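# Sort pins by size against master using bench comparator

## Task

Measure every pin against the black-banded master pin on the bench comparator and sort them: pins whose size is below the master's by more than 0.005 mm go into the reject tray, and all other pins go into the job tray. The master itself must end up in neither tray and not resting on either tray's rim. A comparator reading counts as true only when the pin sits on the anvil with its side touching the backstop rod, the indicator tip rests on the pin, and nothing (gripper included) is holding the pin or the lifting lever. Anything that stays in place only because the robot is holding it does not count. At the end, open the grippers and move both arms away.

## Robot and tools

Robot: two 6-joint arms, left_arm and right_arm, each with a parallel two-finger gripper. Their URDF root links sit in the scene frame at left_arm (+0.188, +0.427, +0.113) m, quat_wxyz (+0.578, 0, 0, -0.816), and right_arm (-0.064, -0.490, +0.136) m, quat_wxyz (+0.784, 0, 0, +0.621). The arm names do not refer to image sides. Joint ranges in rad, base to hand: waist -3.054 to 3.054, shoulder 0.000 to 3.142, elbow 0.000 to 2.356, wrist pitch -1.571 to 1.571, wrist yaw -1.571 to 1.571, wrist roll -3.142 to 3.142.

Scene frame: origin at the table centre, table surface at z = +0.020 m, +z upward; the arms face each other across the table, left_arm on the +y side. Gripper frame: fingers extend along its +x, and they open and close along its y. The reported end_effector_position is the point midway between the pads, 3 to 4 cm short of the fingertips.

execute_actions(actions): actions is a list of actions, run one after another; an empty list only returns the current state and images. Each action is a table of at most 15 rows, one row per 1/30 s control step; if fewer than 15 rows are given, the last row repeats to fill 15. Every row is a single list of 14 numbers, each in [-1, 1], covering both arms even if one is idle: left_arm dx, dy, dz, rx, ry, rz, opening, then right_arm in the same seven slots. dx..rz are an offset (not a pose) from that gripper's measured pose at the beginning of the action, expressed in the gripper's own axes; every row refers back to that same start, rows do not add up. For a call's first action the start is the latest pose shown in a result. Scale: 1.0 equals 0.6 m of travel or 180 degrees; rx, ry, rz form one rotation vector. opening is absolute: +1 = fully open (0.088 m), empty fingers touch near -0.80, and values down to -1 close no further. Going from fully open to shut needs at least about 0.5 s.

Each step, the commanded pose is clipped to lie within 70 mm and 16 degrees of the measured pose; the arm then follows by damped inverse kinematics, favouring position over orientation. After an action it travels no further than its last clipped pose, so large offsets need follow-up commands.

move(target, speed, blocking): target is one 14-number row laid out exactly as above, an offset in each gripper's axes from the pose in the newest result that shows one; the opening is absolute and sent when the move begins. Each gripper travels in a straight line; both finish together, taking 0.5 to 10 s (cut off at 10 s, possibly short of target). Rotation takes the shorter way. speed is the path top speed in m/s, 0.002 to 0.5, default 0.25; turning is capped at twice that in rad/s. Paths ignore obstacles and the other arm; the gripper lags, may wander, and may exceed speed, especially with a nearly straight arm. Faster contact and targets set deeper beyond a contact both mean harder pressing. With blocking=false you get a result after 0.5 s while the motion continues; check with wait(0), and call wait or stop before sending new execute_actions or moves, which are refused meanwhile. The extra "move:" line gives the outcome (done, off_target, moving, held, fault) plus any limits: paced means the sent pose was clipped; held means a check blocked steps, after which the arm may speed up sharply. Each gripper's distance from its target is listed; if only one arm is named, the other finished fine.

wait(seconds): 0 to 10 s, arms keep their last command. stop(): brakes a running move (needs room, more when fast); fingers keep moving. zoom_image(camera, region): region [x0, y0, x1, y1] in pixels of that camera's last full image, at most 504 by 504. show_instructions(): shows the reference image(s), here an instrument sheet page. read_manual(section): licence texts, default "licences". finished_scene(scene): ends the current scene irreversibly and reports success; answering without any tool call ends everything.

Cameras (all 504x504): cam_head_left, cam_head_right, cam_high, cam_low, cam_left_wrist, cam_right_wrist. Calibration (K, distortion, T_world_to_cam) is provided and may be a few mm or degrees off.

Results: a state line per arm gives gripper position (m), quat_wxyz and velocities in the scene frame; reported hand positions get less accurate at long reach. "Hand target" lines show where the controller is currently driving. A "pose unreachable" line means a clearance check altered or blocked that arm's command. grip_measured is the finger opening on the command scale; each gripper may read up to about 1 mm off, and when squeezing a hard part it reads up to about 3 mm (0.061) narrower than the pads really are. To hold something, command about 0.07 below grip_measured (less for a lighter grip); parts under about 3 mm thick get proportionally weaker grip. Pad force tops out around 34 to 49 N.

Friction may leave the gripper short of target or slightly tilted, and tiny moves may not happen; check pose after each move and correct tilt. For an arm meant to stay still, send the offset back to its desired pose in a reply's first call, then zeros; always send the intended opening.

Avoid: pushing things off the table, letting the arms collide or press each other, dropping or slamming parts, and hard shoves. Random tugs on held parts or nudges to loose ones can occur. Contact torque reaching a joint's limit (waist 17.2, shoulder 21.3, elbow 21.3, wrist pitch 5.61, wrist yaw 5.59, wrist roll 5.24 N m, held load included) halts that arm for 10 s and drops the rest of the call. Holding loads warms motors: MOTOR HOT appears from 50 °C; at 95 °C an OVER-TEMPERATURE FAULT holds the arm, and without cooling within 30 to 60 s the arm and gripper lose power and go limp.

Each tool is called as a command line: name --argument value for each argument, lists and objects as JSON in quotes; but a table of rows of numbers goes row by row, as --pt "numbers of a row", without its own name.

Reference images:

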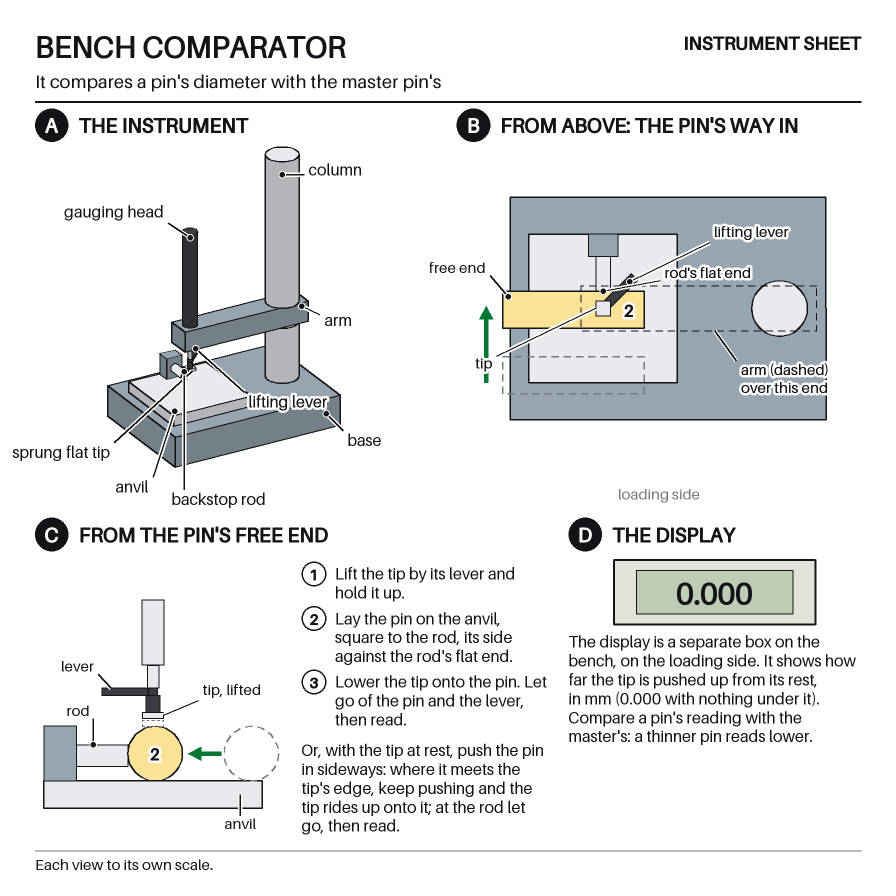

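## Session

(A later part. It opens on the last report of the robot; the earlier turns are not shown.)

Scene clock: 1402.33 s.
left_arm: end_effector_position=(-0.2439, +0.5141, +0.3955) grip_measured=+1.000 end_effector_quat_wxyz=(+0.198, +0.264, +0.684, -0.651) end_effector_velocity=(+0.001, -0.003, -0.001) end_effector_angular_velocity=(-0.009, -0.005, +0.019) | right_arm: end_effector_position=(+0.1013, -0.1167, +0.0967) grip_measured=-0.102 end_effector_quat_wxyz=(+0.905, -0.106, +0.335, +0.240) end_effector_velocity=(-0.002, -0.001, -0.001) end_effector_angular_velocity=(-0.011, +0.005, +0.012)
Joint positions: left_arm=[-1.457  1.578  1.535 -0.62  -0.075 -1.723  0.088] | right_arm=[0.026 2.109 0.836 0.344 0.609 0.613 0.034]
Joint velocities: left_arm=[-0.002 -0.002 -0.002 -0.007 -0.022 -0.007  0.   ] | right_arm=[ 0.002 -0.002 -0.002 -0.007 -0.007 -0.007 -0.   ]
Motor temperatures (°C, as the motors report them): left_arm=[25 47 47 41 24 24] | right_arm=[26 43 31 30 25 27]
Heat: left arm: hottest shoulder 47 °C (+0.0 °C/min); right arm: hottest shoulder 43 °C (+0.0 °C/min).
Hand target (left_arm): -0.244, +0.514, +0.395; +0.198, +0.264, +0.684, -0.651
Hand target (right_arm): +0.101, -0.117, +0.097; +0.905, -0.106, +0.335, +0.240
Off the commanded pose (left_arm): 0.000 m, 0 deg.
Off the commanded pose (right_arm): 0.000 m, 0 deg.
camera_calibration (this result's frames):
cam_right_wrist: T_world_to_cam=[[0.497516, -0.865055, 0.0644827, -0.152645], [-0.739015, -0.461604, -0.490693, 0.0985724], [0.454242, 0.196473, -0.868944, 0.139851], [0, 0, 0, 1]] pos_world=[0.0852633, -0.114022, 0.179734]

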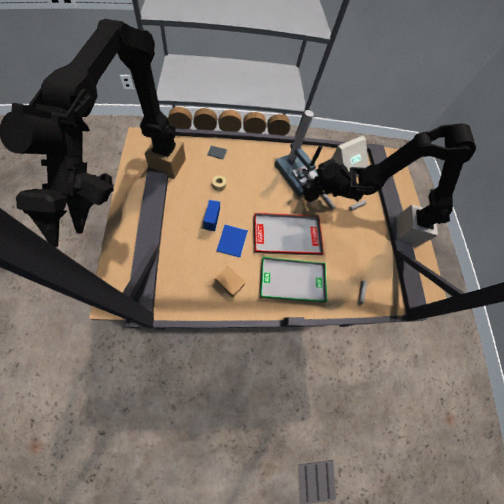

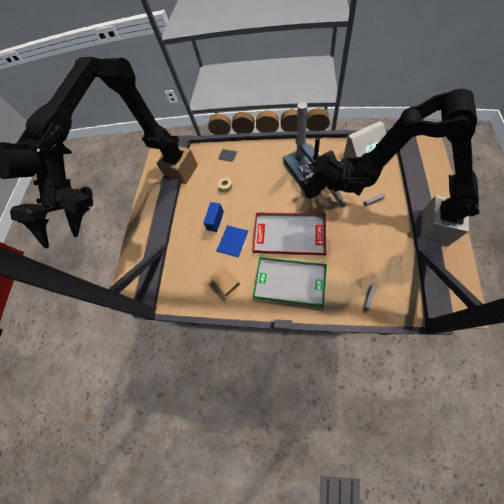

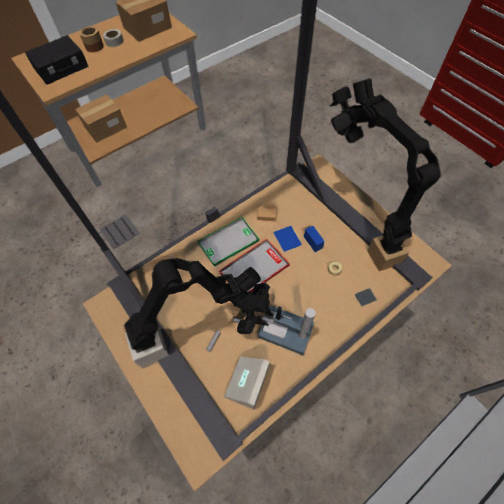

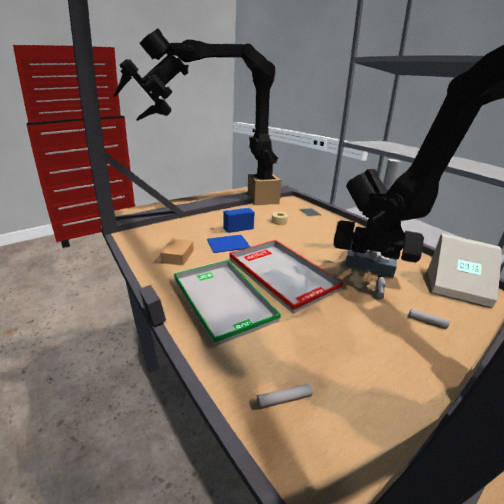

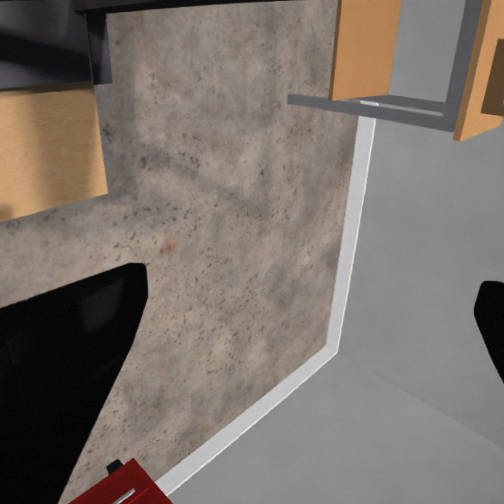

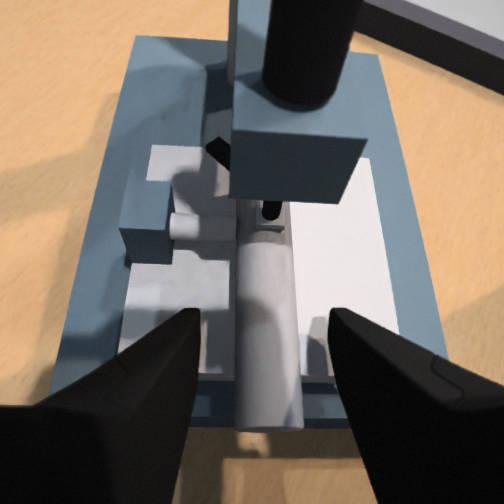

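execute_actions --actions '[]'

zoom_image --camera "cam_low" --region '[455,255,490,280]'

Scene clock: 1415.47 s.
left_arm: end_effector_position=(-0.2439, +0.5141, +0.3955) grip_measured=+1.000 end_effector_quat_wxyz=(+0.198, +0.264, +0.684, -0.651) end_effector_velocity=(+0.001, -0.000, +0.001) end_effector_angular_velocity=(+0.001, -0.002, +0.008) | right_arm: end_effector_position=(+0.1013, -0.1167, +0.0967) grip_measured=-0.102 end_effector_quat_wxyz=(+0.905, -0.106, +0.335, +0.240) end_effector_velocity=(-0.001, +0.001, -0.001) end_effector_angular_velocity=(-0.004, +0.015, +0.016)
Joint positions: left_arm=[-1.457  1.578  1.535 -0.62  -0.075 -1.723  0.088] | right_arm=[0.026 2.109 0.836 0.344 0.609 0.613 0.034]
Joint velocities: left_arm=[-0.002 -0.002  0.002 -0.007 -0.007 -0.007  0.   ] | right_arm=[-0.002 -0.002  0.002 -0.007 -0.022 -0.007 -0.   ]
Motor temperatures (°C, as the motors report them): left_arm=[25 47 47 41 24 24] | right_arm=[26 44 31 30 25 27]
Heat: left arm: hottest shoulder 47 °C (+0.0 °C/min); right arm: hottest shoulder 44 °C (+1.0 °C/min).
Hand target (left_arm): -0.244, +0.514, +0.395; +0.198, +0.264, +0.684, -0.651
Hand target (right_arm): +0.101, -0.117, +0.097; +0.905, -0.106, +0.335, +0.240
Off the commanded pose (left_arm): 0.000 m, 0 deg.
Off the commanded pose (right_arm): 0.000 m, 0 deg.
camera_calibration (this result's frames):
cam_right_wrist: T_world_to_cam=[[0.497516, -0.865055, 0.0644827, -0.152645], [-0.739015, -0.461604, -0.490693, 0.0985724], [0.454242, 0.196473, -0.868944, 0.139851], [0, 0, 0, 1]] pos_world=[0.0852633, -0.114022, 0.179734]

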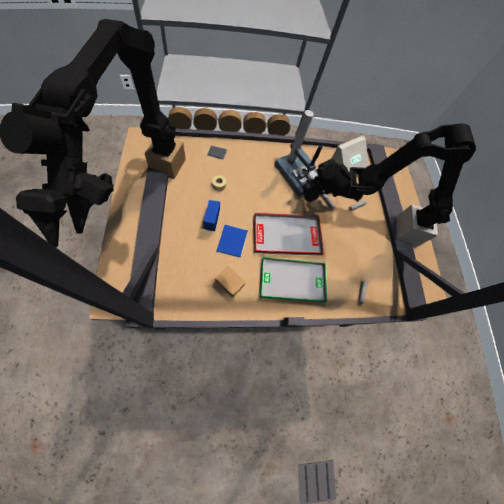

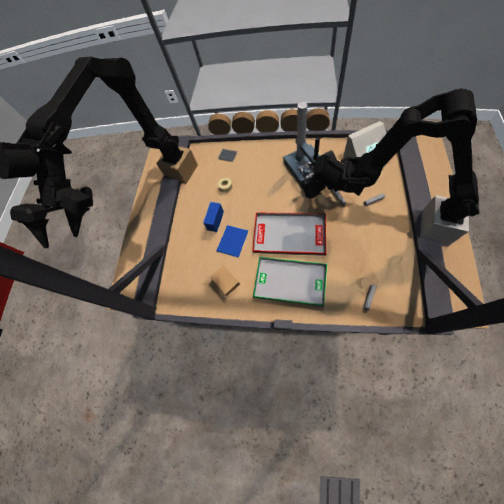

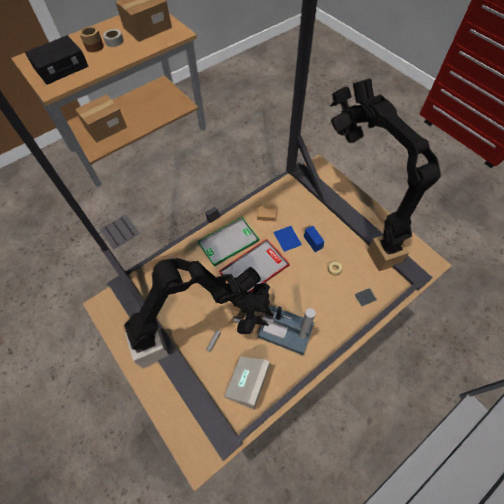

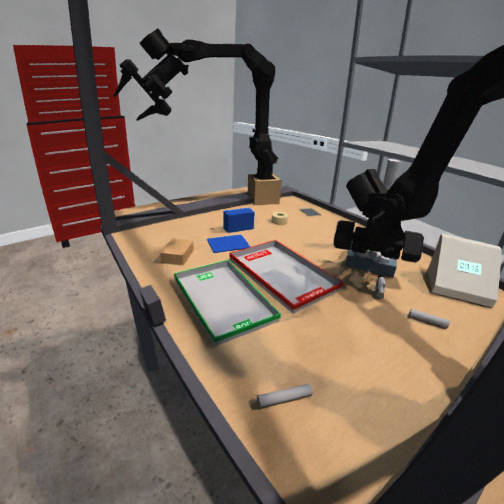

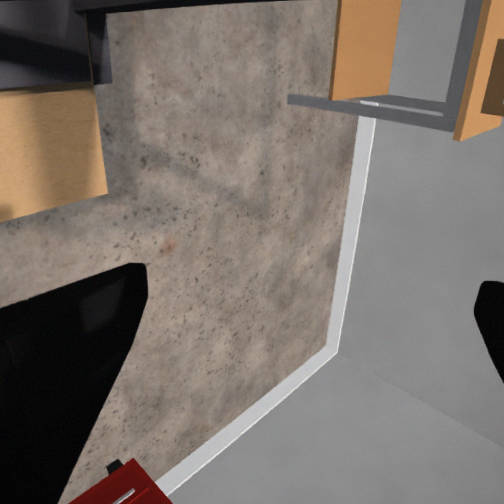

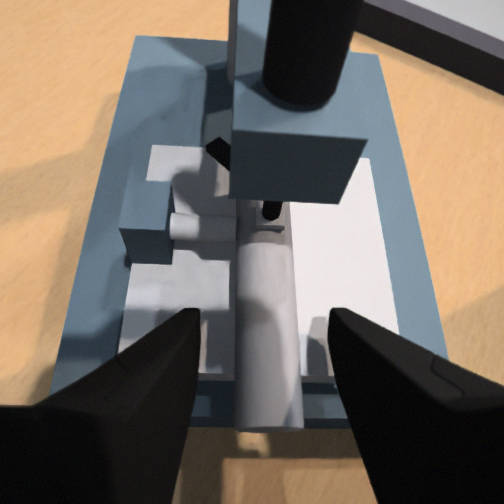

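Region (455, 255, 490, 280) of cam_low's 504x504 image, scaled by 14.400, with more detail than that image has; it fills the top 360 rows of this view, and the rest is white.

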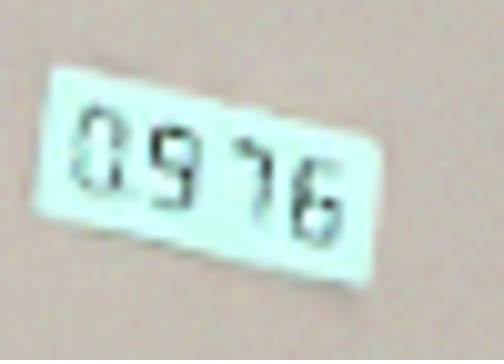

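execute_actions --actions '[[[0,0,0,0,0,0,1,0,0,0,0,0,0,-0.6]],[[0,0,0,0,0,0,1,0,0,0,0,0,0,-0.6]]]'

move --target '[0,0,0,0,0,0,1,0,-0.055,0,0,0,0,-0.6]' --speed 0.04

Scene clock: 1424.10 s.
left_arm: end_effector_position=(-0.2439, +0.5141, +0.3955) grip_measured=+1.000 end_effector_quat_wxyz=(+0.198, +0.264, +0.684, -0.651) end_effector_velocity=(+0.004, -0.001, +0.000) end_effector_angular_velocity=(-0.001, -0.012, +0.008) | right_arm: end_effector_position=(+0.1014, -0.1169, +0.0967) grip_measured=-0.519 end_effector_quat_wxyz=(+0.905, -0.106, +0.335, +0.240) end_effector_velocity=(-0.000, -0.001, -0.001) end_effector_angular_velocity=(-0.011, +0.005, +0.007)
Joint positions: left_arm=[-1.457  1.578  1.535 -0.62  -0.075 -1.723  0.088] | right_arm=[0.026 2.109 0.836 0.344 0.61  0.613 0.014]
Joint velocities: left_arm=[-0.002 -0.007  0.002 -0.022 -0.007 -0.007  0.   ] | right_arm=[-0.002 -0.002 -0.002 -0.007 -0.007 -0.007 -0.   ]
Motor temperatures (°C, as the motors report them): left_arm=[25 47 47 41 24 24] | right_arm=[26 45 30 31 25 27]
Heat: left arm: hottest shoulder 47 °C (+0.0 °C/min); right arm: hottest shoulder 45 °C (+2.0 °C/min).
Hand target (left_arm): -0.244, +0.514, +0.395; +0.198, +0.264, +0.684, -0.651
Hand target (right_arm): +0.101, -0.117, +0.097; +0.905, -0.106, +0.335, +0.240
Off the commanded pose (left_arm): 0.000 m, 0 deg.
Off the commanded pose (right_arm): 0.000 m, 0 deg.
camera_calibration (this result's frames):
cam_right_wrist: T_world_to_cam=[[0.49687, -0.865359, 0.0653754, -0.152884], [-0.738929, -0.461373, -0.491039, 0.0986596], [0.455088, 0.195675, -0.868681, 0.139654], [0, 0, 0, 1]] pos_world=[0.0853112, -0.114108, 0.179755]

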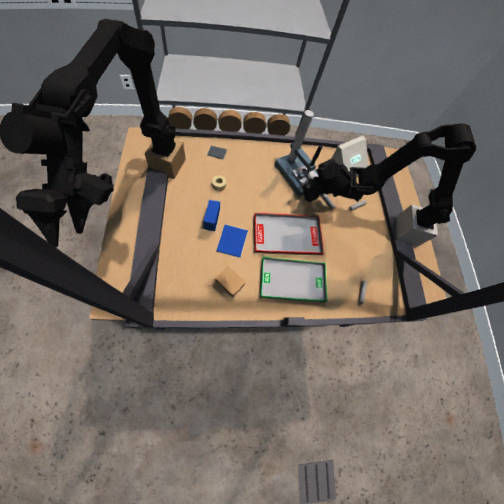

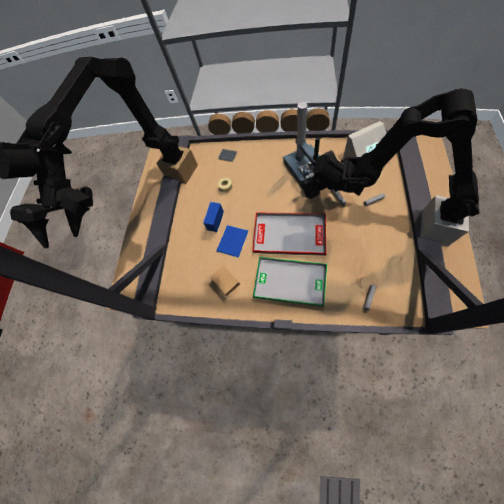

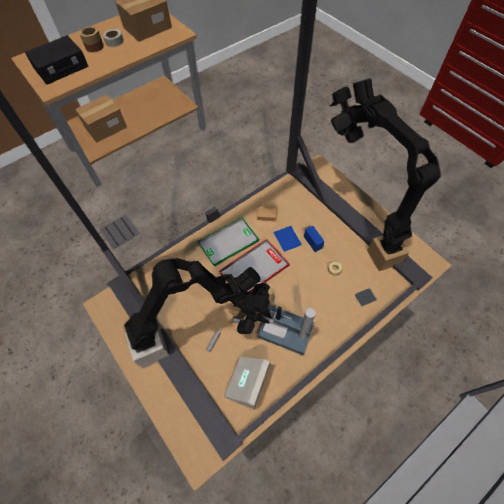

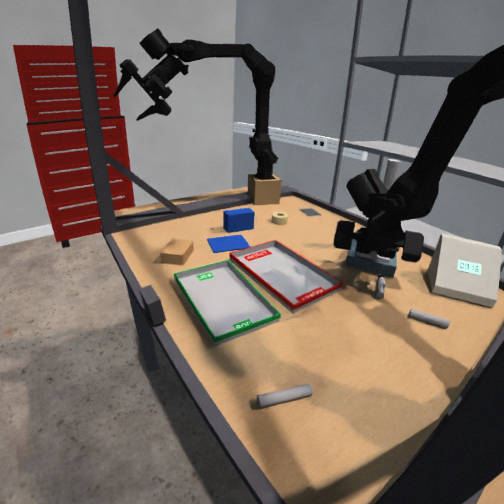

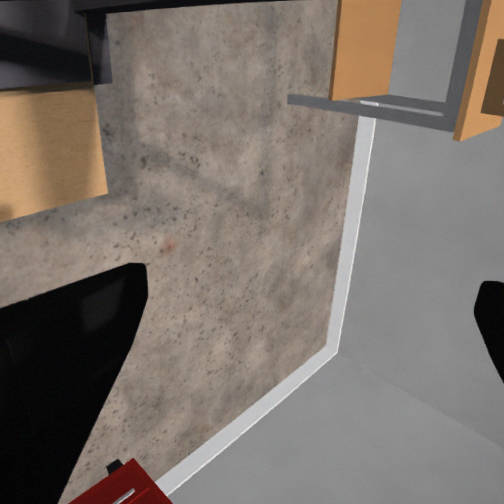

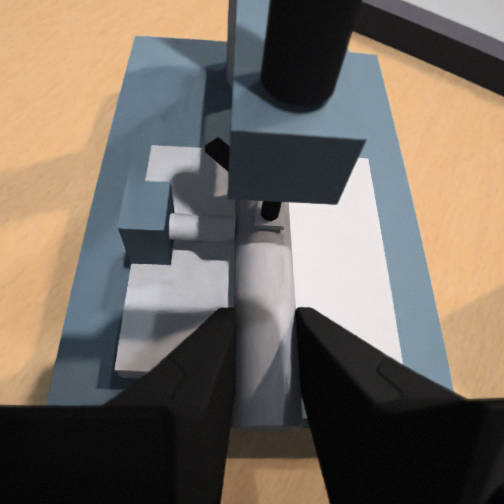

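Scene clock: 1425.23 s.
left_arm: end_effector_position=(-0.2439, +0.5141, +0.3955) grip_measured=+1.000 end_effector_quat_wxyz=(+0.198, +0.264, +0.684, -0.651) end_effector_velocity=(+0.002, +0.002, -0.001) end_effector_angular_velocity=(+0.008, -0.009, -0.004) | right_arm: end_effector_position=(+0.1166, -0.1417, +0.0955) grip_measured=-0.519 end_effector_quat_wxyz=(+0.905, -0.105, +0.336, +0.241) end_effector_velocity=(+0.002, -0.005, -0.001) end_effector_angular_velocity=(-0.018, -0.005, -0.007)
Joint positions: left_arm=[-1.457  1.578  1.535 -0.62  -0.075 -1.723  0.088] | right_arm=[-0.041  2.07   0.734  0.442  0.566  0.551  0.014]
Joint velocities: left_arm=[-0.002 -0.002 -0.002 -0.007  0.007 -0.007  0.   ] | right_arm=[-0.007 -0.002 -0.007 -0.007  0.007 -0.007 -0.   ]
Motor temperatures (°C, as the motors report them): left_arm=[25 47 47 41 24 24] | right_arm=[26 45 30 31 25 27]
Heat: left arm: hottest shoulder 47 °C (+0.0 °C/min); right arm: hottest shoulder 45 °C (+2.0 °C/min).
Hand target (left_arm): -0.244, +0.514, +0.395; +0.198, +0.264, +0.684, -0.651
Hand target (right_arm): +0.118, -0.145, +0.098; +0.905, -0.106, +0.335, +0.240
Off the commanded pose (left_arm): 0.000 m, 0 deg.
Off the commanded pose (right_arm): 0.005 m, 0 deg.
move: done
camera_calibration (this result's frames):
cam_right_wrist: T_world_to_cam=[[0.497695, -0.865163, 0.0615801, -0.181525], [-0.740141, -0.460644, -0.489895, 0.0979052], [0.452206, 0.198241, -0.869604, 0.137335], [0, 0, 0, 1]] pos_world=[0.100704, -0.139174, 0.178569]

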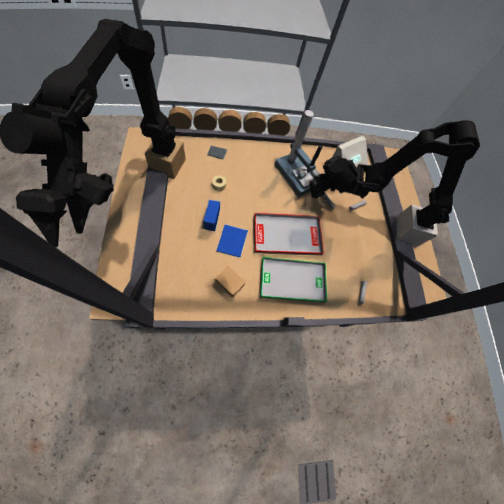

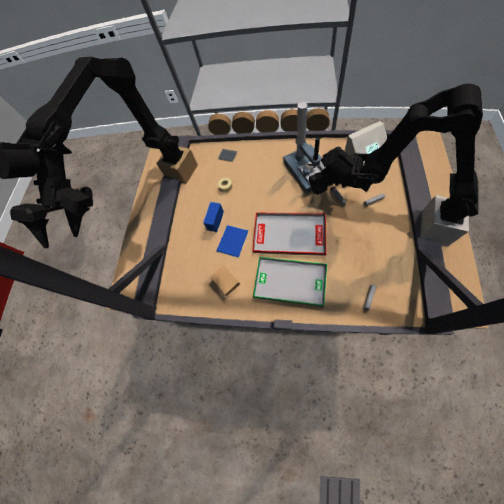

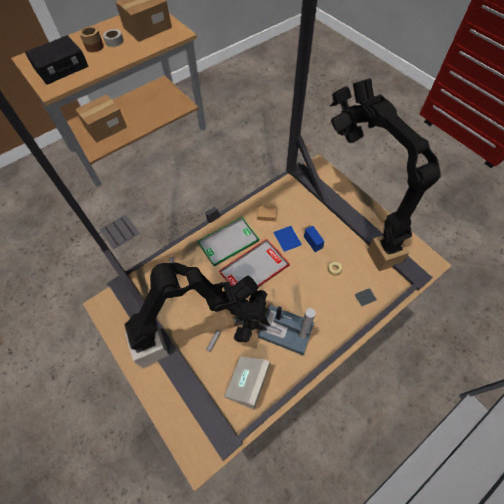

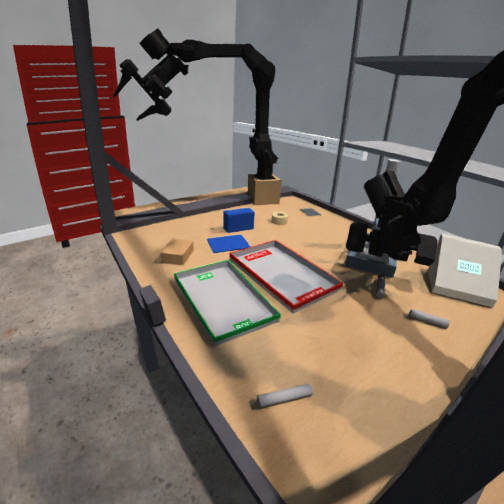

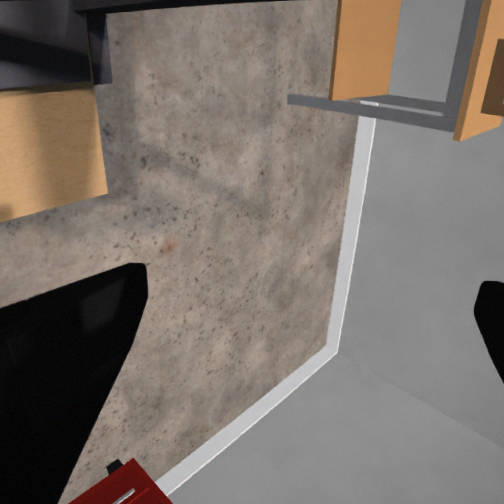

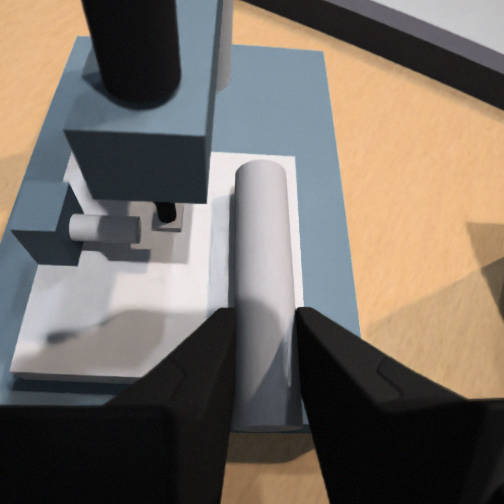

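move --target '[0,0,0,0,0,0,1,-0.1575,-0.0055,-0.0777,0,0,0,-0.6]' --speed 0.1

Scene clock: 1486.07 s.
left_arm: end_effector_position=(-0.2439, +0.5141, +0.3955) grip_measured=+1.000 end_effector_quat_wxyz=(+0.198, +0.264, +0.684, -0.651) end_effector_velocity=(+0.001, -0.000, +0.001) end_effector_angular_velocity=(+0.001, -0.002, +0.008) | right_arm: end_effector_position=(+0.0309, -0.1954, +0.1181) grip_measured=-0.519 end_effector_quat_wxyz=(+0.903, -0.113, +0.338, +0.240) end_effector_velocity=(-0.003, +0.000, +0.002) end_effector_angular_velocity=(+0.007, +0.009, +0.006)
Joint positions: left_arm=[-1.457  1.578  1.535 -0.62  -0.075 -1.723  0.088] | right_arm=[0.245 1.81  0.524 0.198 0.723 0.845 0.014]
Joint velocities: left_arm=[-0.002 -0.002  0.002 -0.007 -0.007 -0.007  0.   ] | right_arm=[ 0.007 -0.012 -0.002 -0.007 -0.007  0.007 -0.   ]
Motor temperatures (°C, as the motors report them): left_arm=[25 47 47 41 24 24] | right_arm=[26 50 28 32 25 27]
Heat: left arm: hottest shoulder 47 °C (+0.0 °C/min); right arm: hottest shoulder 50 °C (+5.0 °C/min). Fold the right arm in close to its base before you think long.
Hand target (left_arm): -0.244, +0.514, +0.395; +0.198, +0.264, +0.684, -0.651
Hand target (right_arm): +0.031, -0.195, +0.123; +0.905, -0.105, +0.334, +0.241
Off the commanded pose (left_arm): 0.000 m, 0 deg.
Off the commanded pose (right_arm): 0.005 m, 1 deg.
MOTOR HOT: a motor of the right arm reached 50 °C. Now the hottest motor of the right arm, joint 2 (shoulder), reports 50 °C. The temperature limit of the motors' drives, at which the controller stops that arm, is 95 °C. To cool a motor, set the load down, stop pushing, or move to a pose that needs little force.
move: done
camera_calibration (this result's frames):
cam_right_wrist: T_world_to_cam=[[0.502405, -0.861346, 0.0753176, -0.1878], [-0.738074, -0.47261, -0.481546, 0.0174903], [0.450374, 0.186341, -0.873178, 0.204563], [0, 0, 0, 1]] pos_world=[0.0151311, -0.191613, 0.201187]

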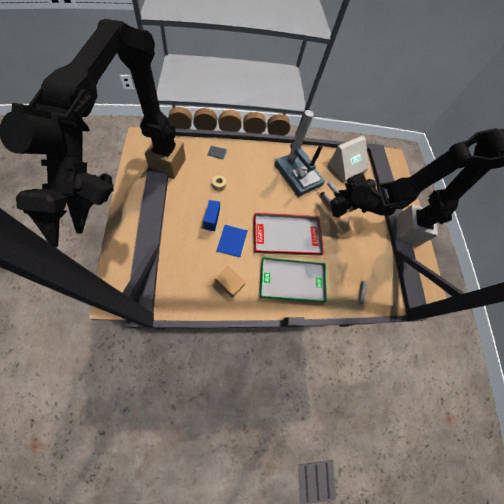

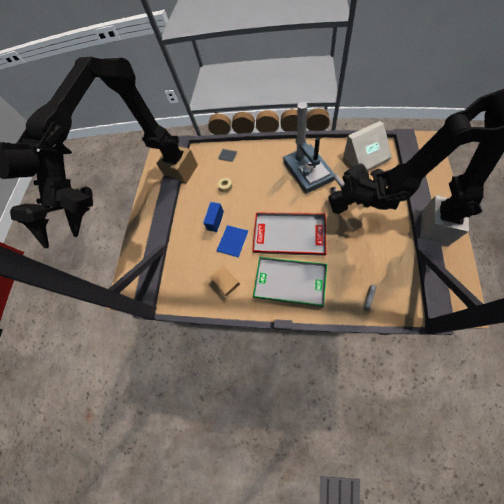

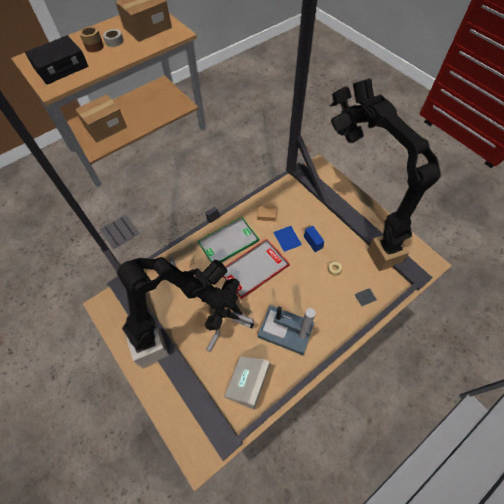

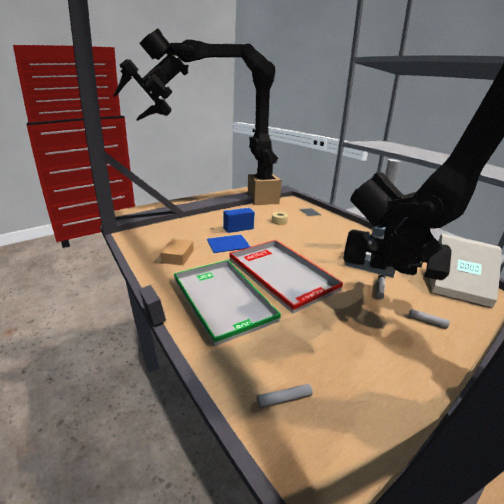

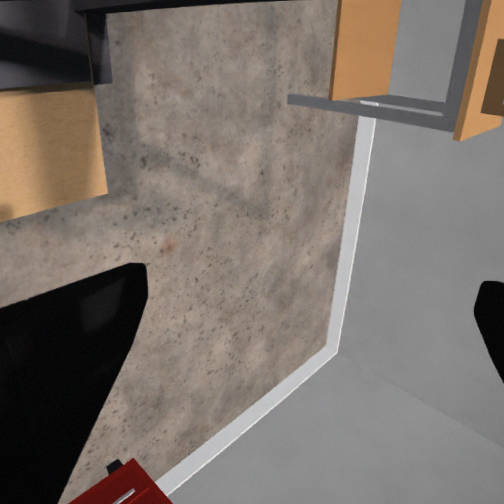

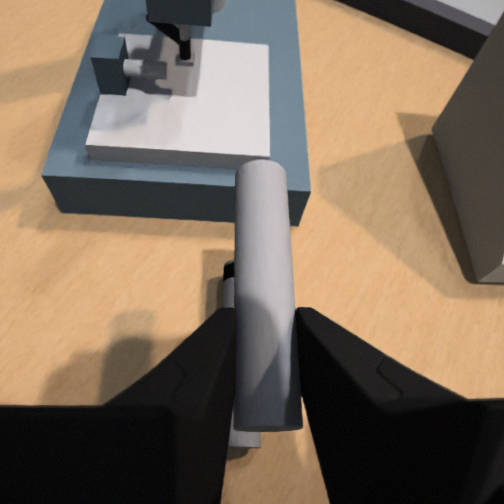

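move --target '[0,0,0,0,0,0,1,-0.2525,0.4053,-0.2023,-0.2012,-0.0102,0.2471,-0.6]' --speed 0.15

Scene clock: 1505.57 s.
left_arm: end_effector_position=(-0.2439, +0.5141, +0.3955) grip_measured=+1.000 end_effector_quat_wxyz=(+0.198, +0.264, +0.684, -0.651) end_effector_velocity=(+0.002, +0.002, -0.001) end_effector_angular_velocity=(-0.000, -0.007, +0.003) | right_arm: end_effector_position=(-0.2553, -0.0893, +0.1173) grip_measured=-0.519 end_effector_quat_wxyz=(+0.676, -0.246, +0.254, +0.647) end_effector_velocity=(-0.000, +0.001, -0.002) end_effector_angular_velocity=(-0.010, -0.016, +0.017)
Joint positions: left_arm=[-1.457  1.578  1.535 -0.62  -0.075 -1.723  0.088] | right_arm=[0.83  2.091 0.924 0.332 0.468 0.456 0.014]
Joint velocities: left_arm=[-0.007 -0.002 -0.002 -0.007 -0.007 -0.007  0.   ] | right_arm=[-0.002  0.007  0.007 -0.007 -0.007 -0.022 -0.   ]
Motor temperatures (°C, as the motors report them): left_arm=[25 47 47 41 24 24] | right_arm=[26 48 29 31 25 27]
Heat: left arm: hottest shoulder 47 °C (+0.0 °C/min); right arm: hottest shoulder 48 °C (+1.0 °C/min). Fold the right arm in close to its base before you think long.
Hand target (left_arm): -0.244, +0.514, +0.395; +0.198, +0.264, +0.684, -0.651
Hand target (right_arm): -0.259, -0.086, +0.118; +0.674, -0.244, +0.251, +0.650
Off the commanded pose (left_arm): 0.000 m, 0 deg.
Off the commanded pose (right_arm): 0.006 m, 1 deg.
MOTOR HOT: still on. Now the hottest motor of the right arm, joint 2 (shoulder), reports 48 °C; a drive's own limit is 95 °C.
move: done
camera_calibration (this result's frames):
cam_right_wrist: T_world_to_cam=[[0.997983, -0.0508764, 0.0379573, 0.250764], [-0.0260421, -0.87351, -0.486109, 0.00248288], [0.0578876, 0.484141, -0.873073, 0.239384], [0, 0, 0, 1]] pos_world=[-0.264051, -0.100969, 0.200689]

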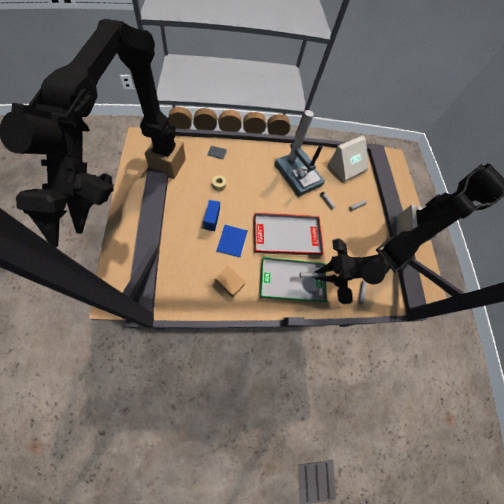

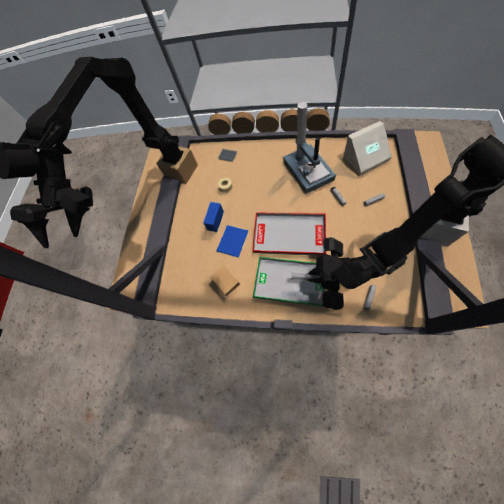

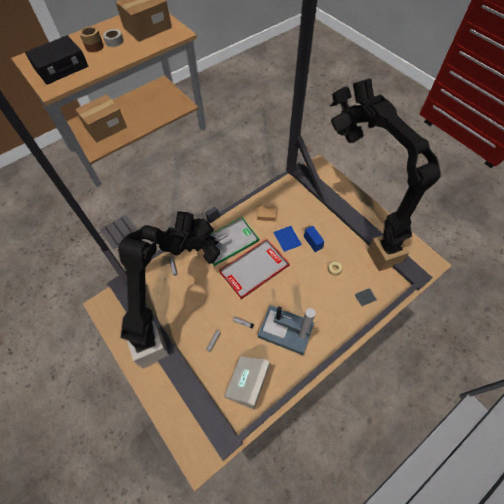

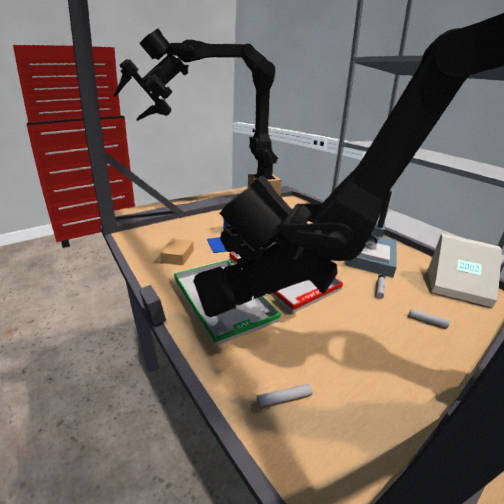

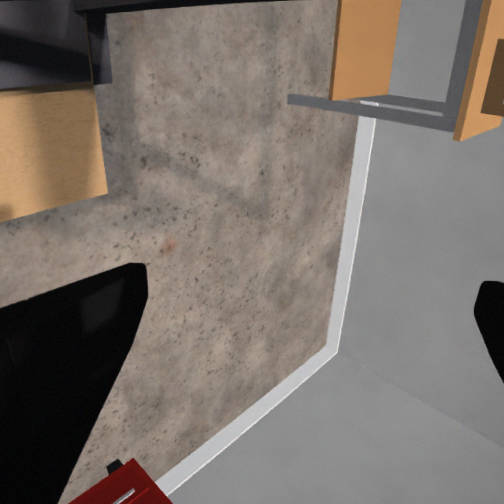

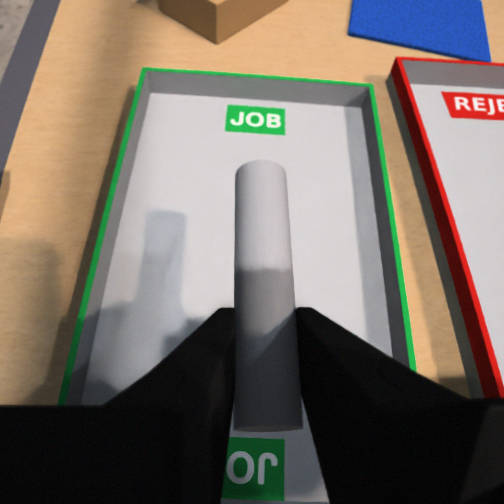

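move --target '[0,0,0,0,0,0,1,0.114,0.046,0.012,0,-0.004,0,-0.6]' --speed 0.08

Scene clock: 1533.40 s.
left_arm: end_effector_position=(-0.2439, +0.5141, +0.3955) grip_measured=+1.000 end_effector_quat_wxyz=(+0.198, +0.264, +0.684, -0.651) end_effector_velocity=(+0.002, +0.002, +0.001) end_effector_angular_velocity=(+0.021, -0.006, +0.005) | right_arm: end_effector_position=(-0.2801, -0.0361, +0.0786) grip_measured=-0.519 end_effector_quat_wxyz=(+0.677, -0.242, +0.252, +0.648) end_effector_velocity=(-0.003, +0.001, -0.001) end_effector_angular_velocity=(-0.012, -0.004, +0.027)
Joint positions: left_arm=[-1.457  1.578  1.535 -0.62  -0.075 -1.723  0.088] | right_arm=[0.807 2.353 1.193 0.343 0.455 0.436 0.014]
Joint velocities: left_arm=[-0.002 -0.002  0.002 -0.007  0.007 -0.022  0.   ] | right_arm=[-0.002  0.002  0.007 -0.007 -0.022 -0.022 -0.   ]
Motor temperatures (°C, as the motors report them): left_arm=[25 47 47 41 24 24] | right_arm=[26 47 32 35 25 27]
Heat: left arm: hottest shoulder 47 °C (+0.0 °C/min); right arm: hottest shoulder 47 °C (-2.0 °C/min).
Hand target (left_arm): -0.244, +0.514, +0.395; +0.198, +0.264, +0.684, -0.651
Hand target (right_arm): -0.281, -0.032, +0.077; +0.677, -0.242, +0.250, +0.648
Off the commanded pose (left_arm): 0.000 m, 0 deg.
Off the commanded pose (right_arm): 0.004 m, 0 deg.
MOTOR HOT: cleared. Now the hottest motor of the right arm, joint 2 (shoulder), reports 47 °C.
move: done
camera_calibration (this result's frames):
cam_right_wrist: T_world_to_cam=[[0.998038, -0.051872, 0.0350609, 0.279908], [-0.0278139, -0.869032, -0.493974, 0.0297741], [0.0560924, 0.492029, -0.86877, 0.180658], [0, 0, 0, 1]] pos_world=[-0.288665, -0.0484953, 0.161844]

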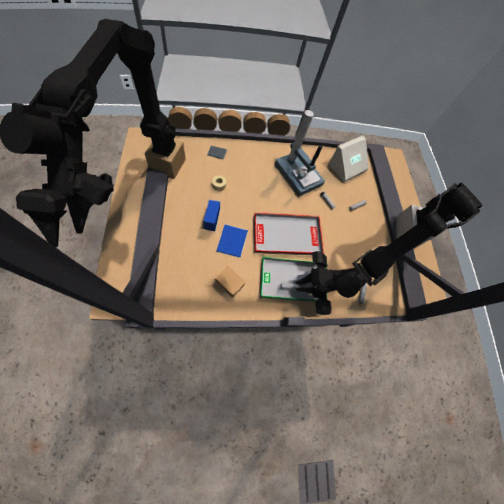

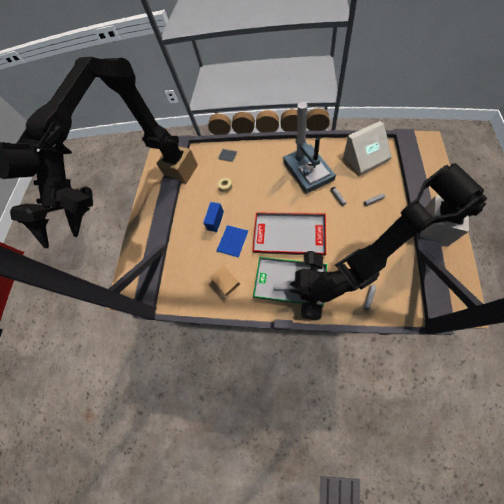

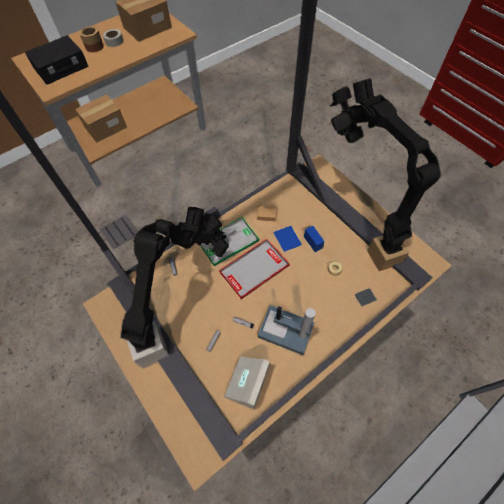

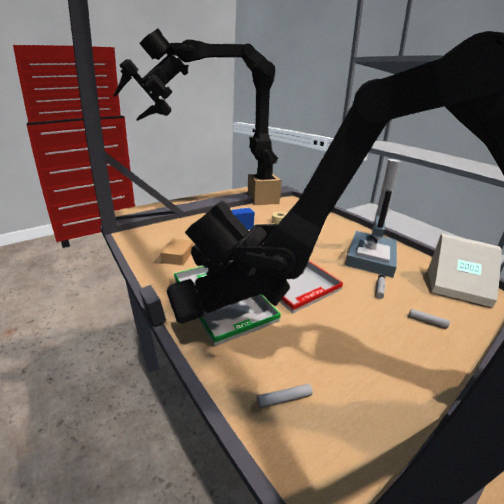

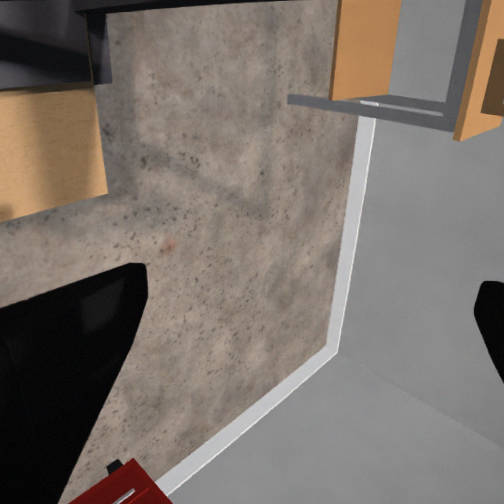

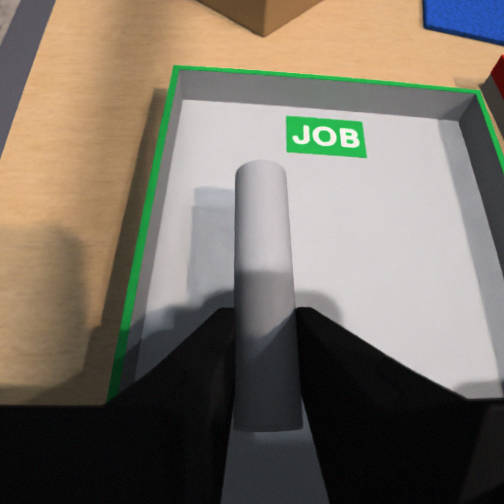

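move --target '[0,0,0,0,0,0,1,0.023,-0.006,-0.026,0,0,0,-0.6]' --speed 0.03

Scene clock: 1541.33 s.
left_arm: end_effector_position=(-0.2439, +0.5141, +0.3955) grip_measured=+1.000 end_effector_quat_wxyz=(+0.198, +0.264, +0.684, -0.651) end_effector_velocity=(+0.001, -0.005, -0.001) end_effector_angular_velocity=(+0.002, -0.006, +0.033) | right_arm: end_effector_position=(-0.2795, -0.0345, +0.0644) grip_measured=-0.519 end_effector_quat_wxyz=(+0.677, -0.236, +0.253, +0.650) end_effector_velocity=(+0.002, -0.002, -0.006) end_effector_angular_velocity=(-0.017, +0.001, -0.002)
Joint positions: left_arm=[-1.457  1.578  1.535 -0.62  -0.075 -1.723  0.088] | right_arm=[0.803 2.4   1.194 0.402 0.45  0.436 0.014]
Joint velocities: left_arm=[ 0.002 -0.002 -0.002 -0.007 -0.022 -0.022  0.   ] | right_arm=[-0.002  0.007 -0.002 -0.007 -0.007  0.007 -0.   ]
Motor temperatures (°C, as the motors report them): left_arm=[25 47 47 41 24 24] | right_arm=[26 48 32 35 25 27]
Heat: left arm: hottest shoulder 47 °C (+0.0 °C/min); right arm: hottest shoulder 48 °C (-2.0 °C/min).
Hand target (left_arm): -0.244, +0.514, +0.395; +0.198, +0.264, +0.684, -0.651
Hand target (right_arm): -0.276, -0.036, +0.058; +0.677, -0.242, +0.252, +0.648
Off the commanded pose (left_arm): 0.000 m, 0 deg.
Off the commanded pose (right_arm): 0.007 m, 1 deg.
move: done
camera_calibration (this result's frames):
cam_right_wrist: T_world_to_cam=[[0.998297, -0.0529157, 0.0245513, 0.280565], [-0.0334953, -0.864558, -0.501416, 0.023238], [0.0477588, 0.49974, -0.864858, 0.165173], [0, 0, 0, 1]] pos_world=[-0.287197, -0.0476067, 0.147615]

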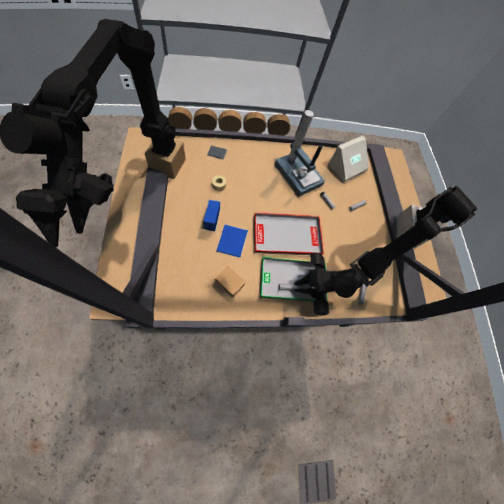

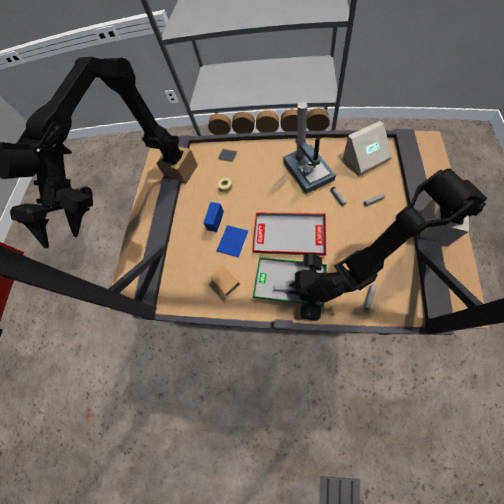

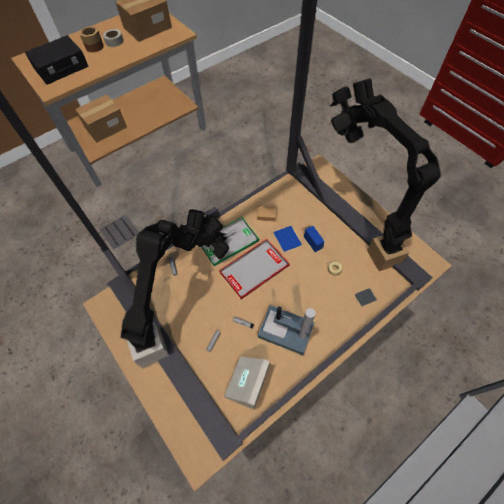

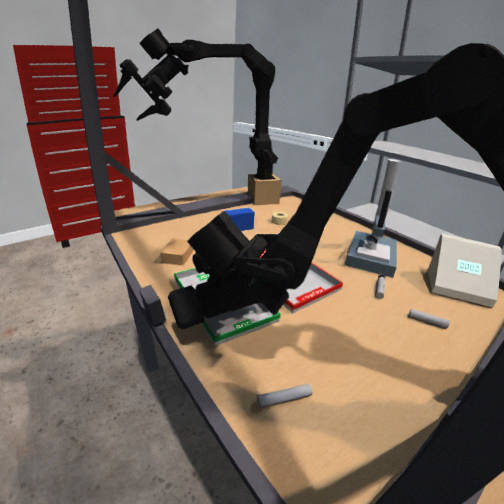

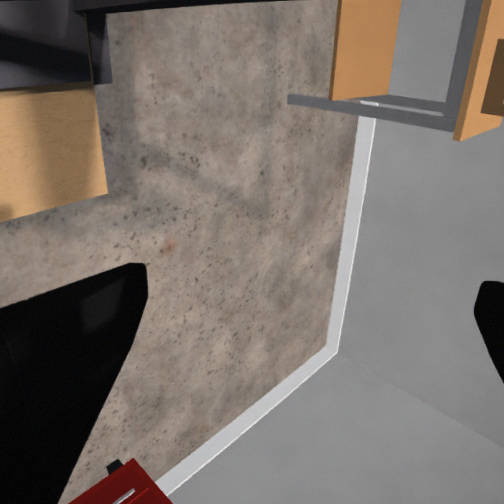

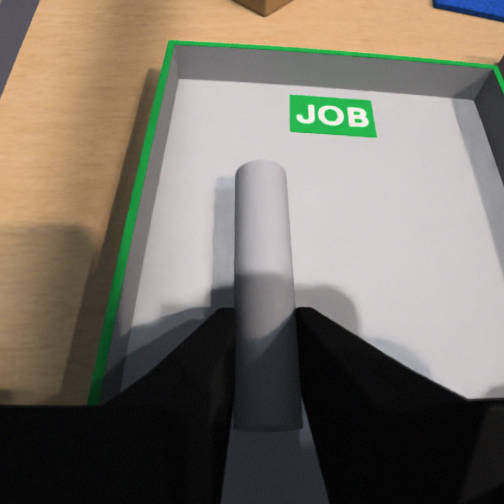

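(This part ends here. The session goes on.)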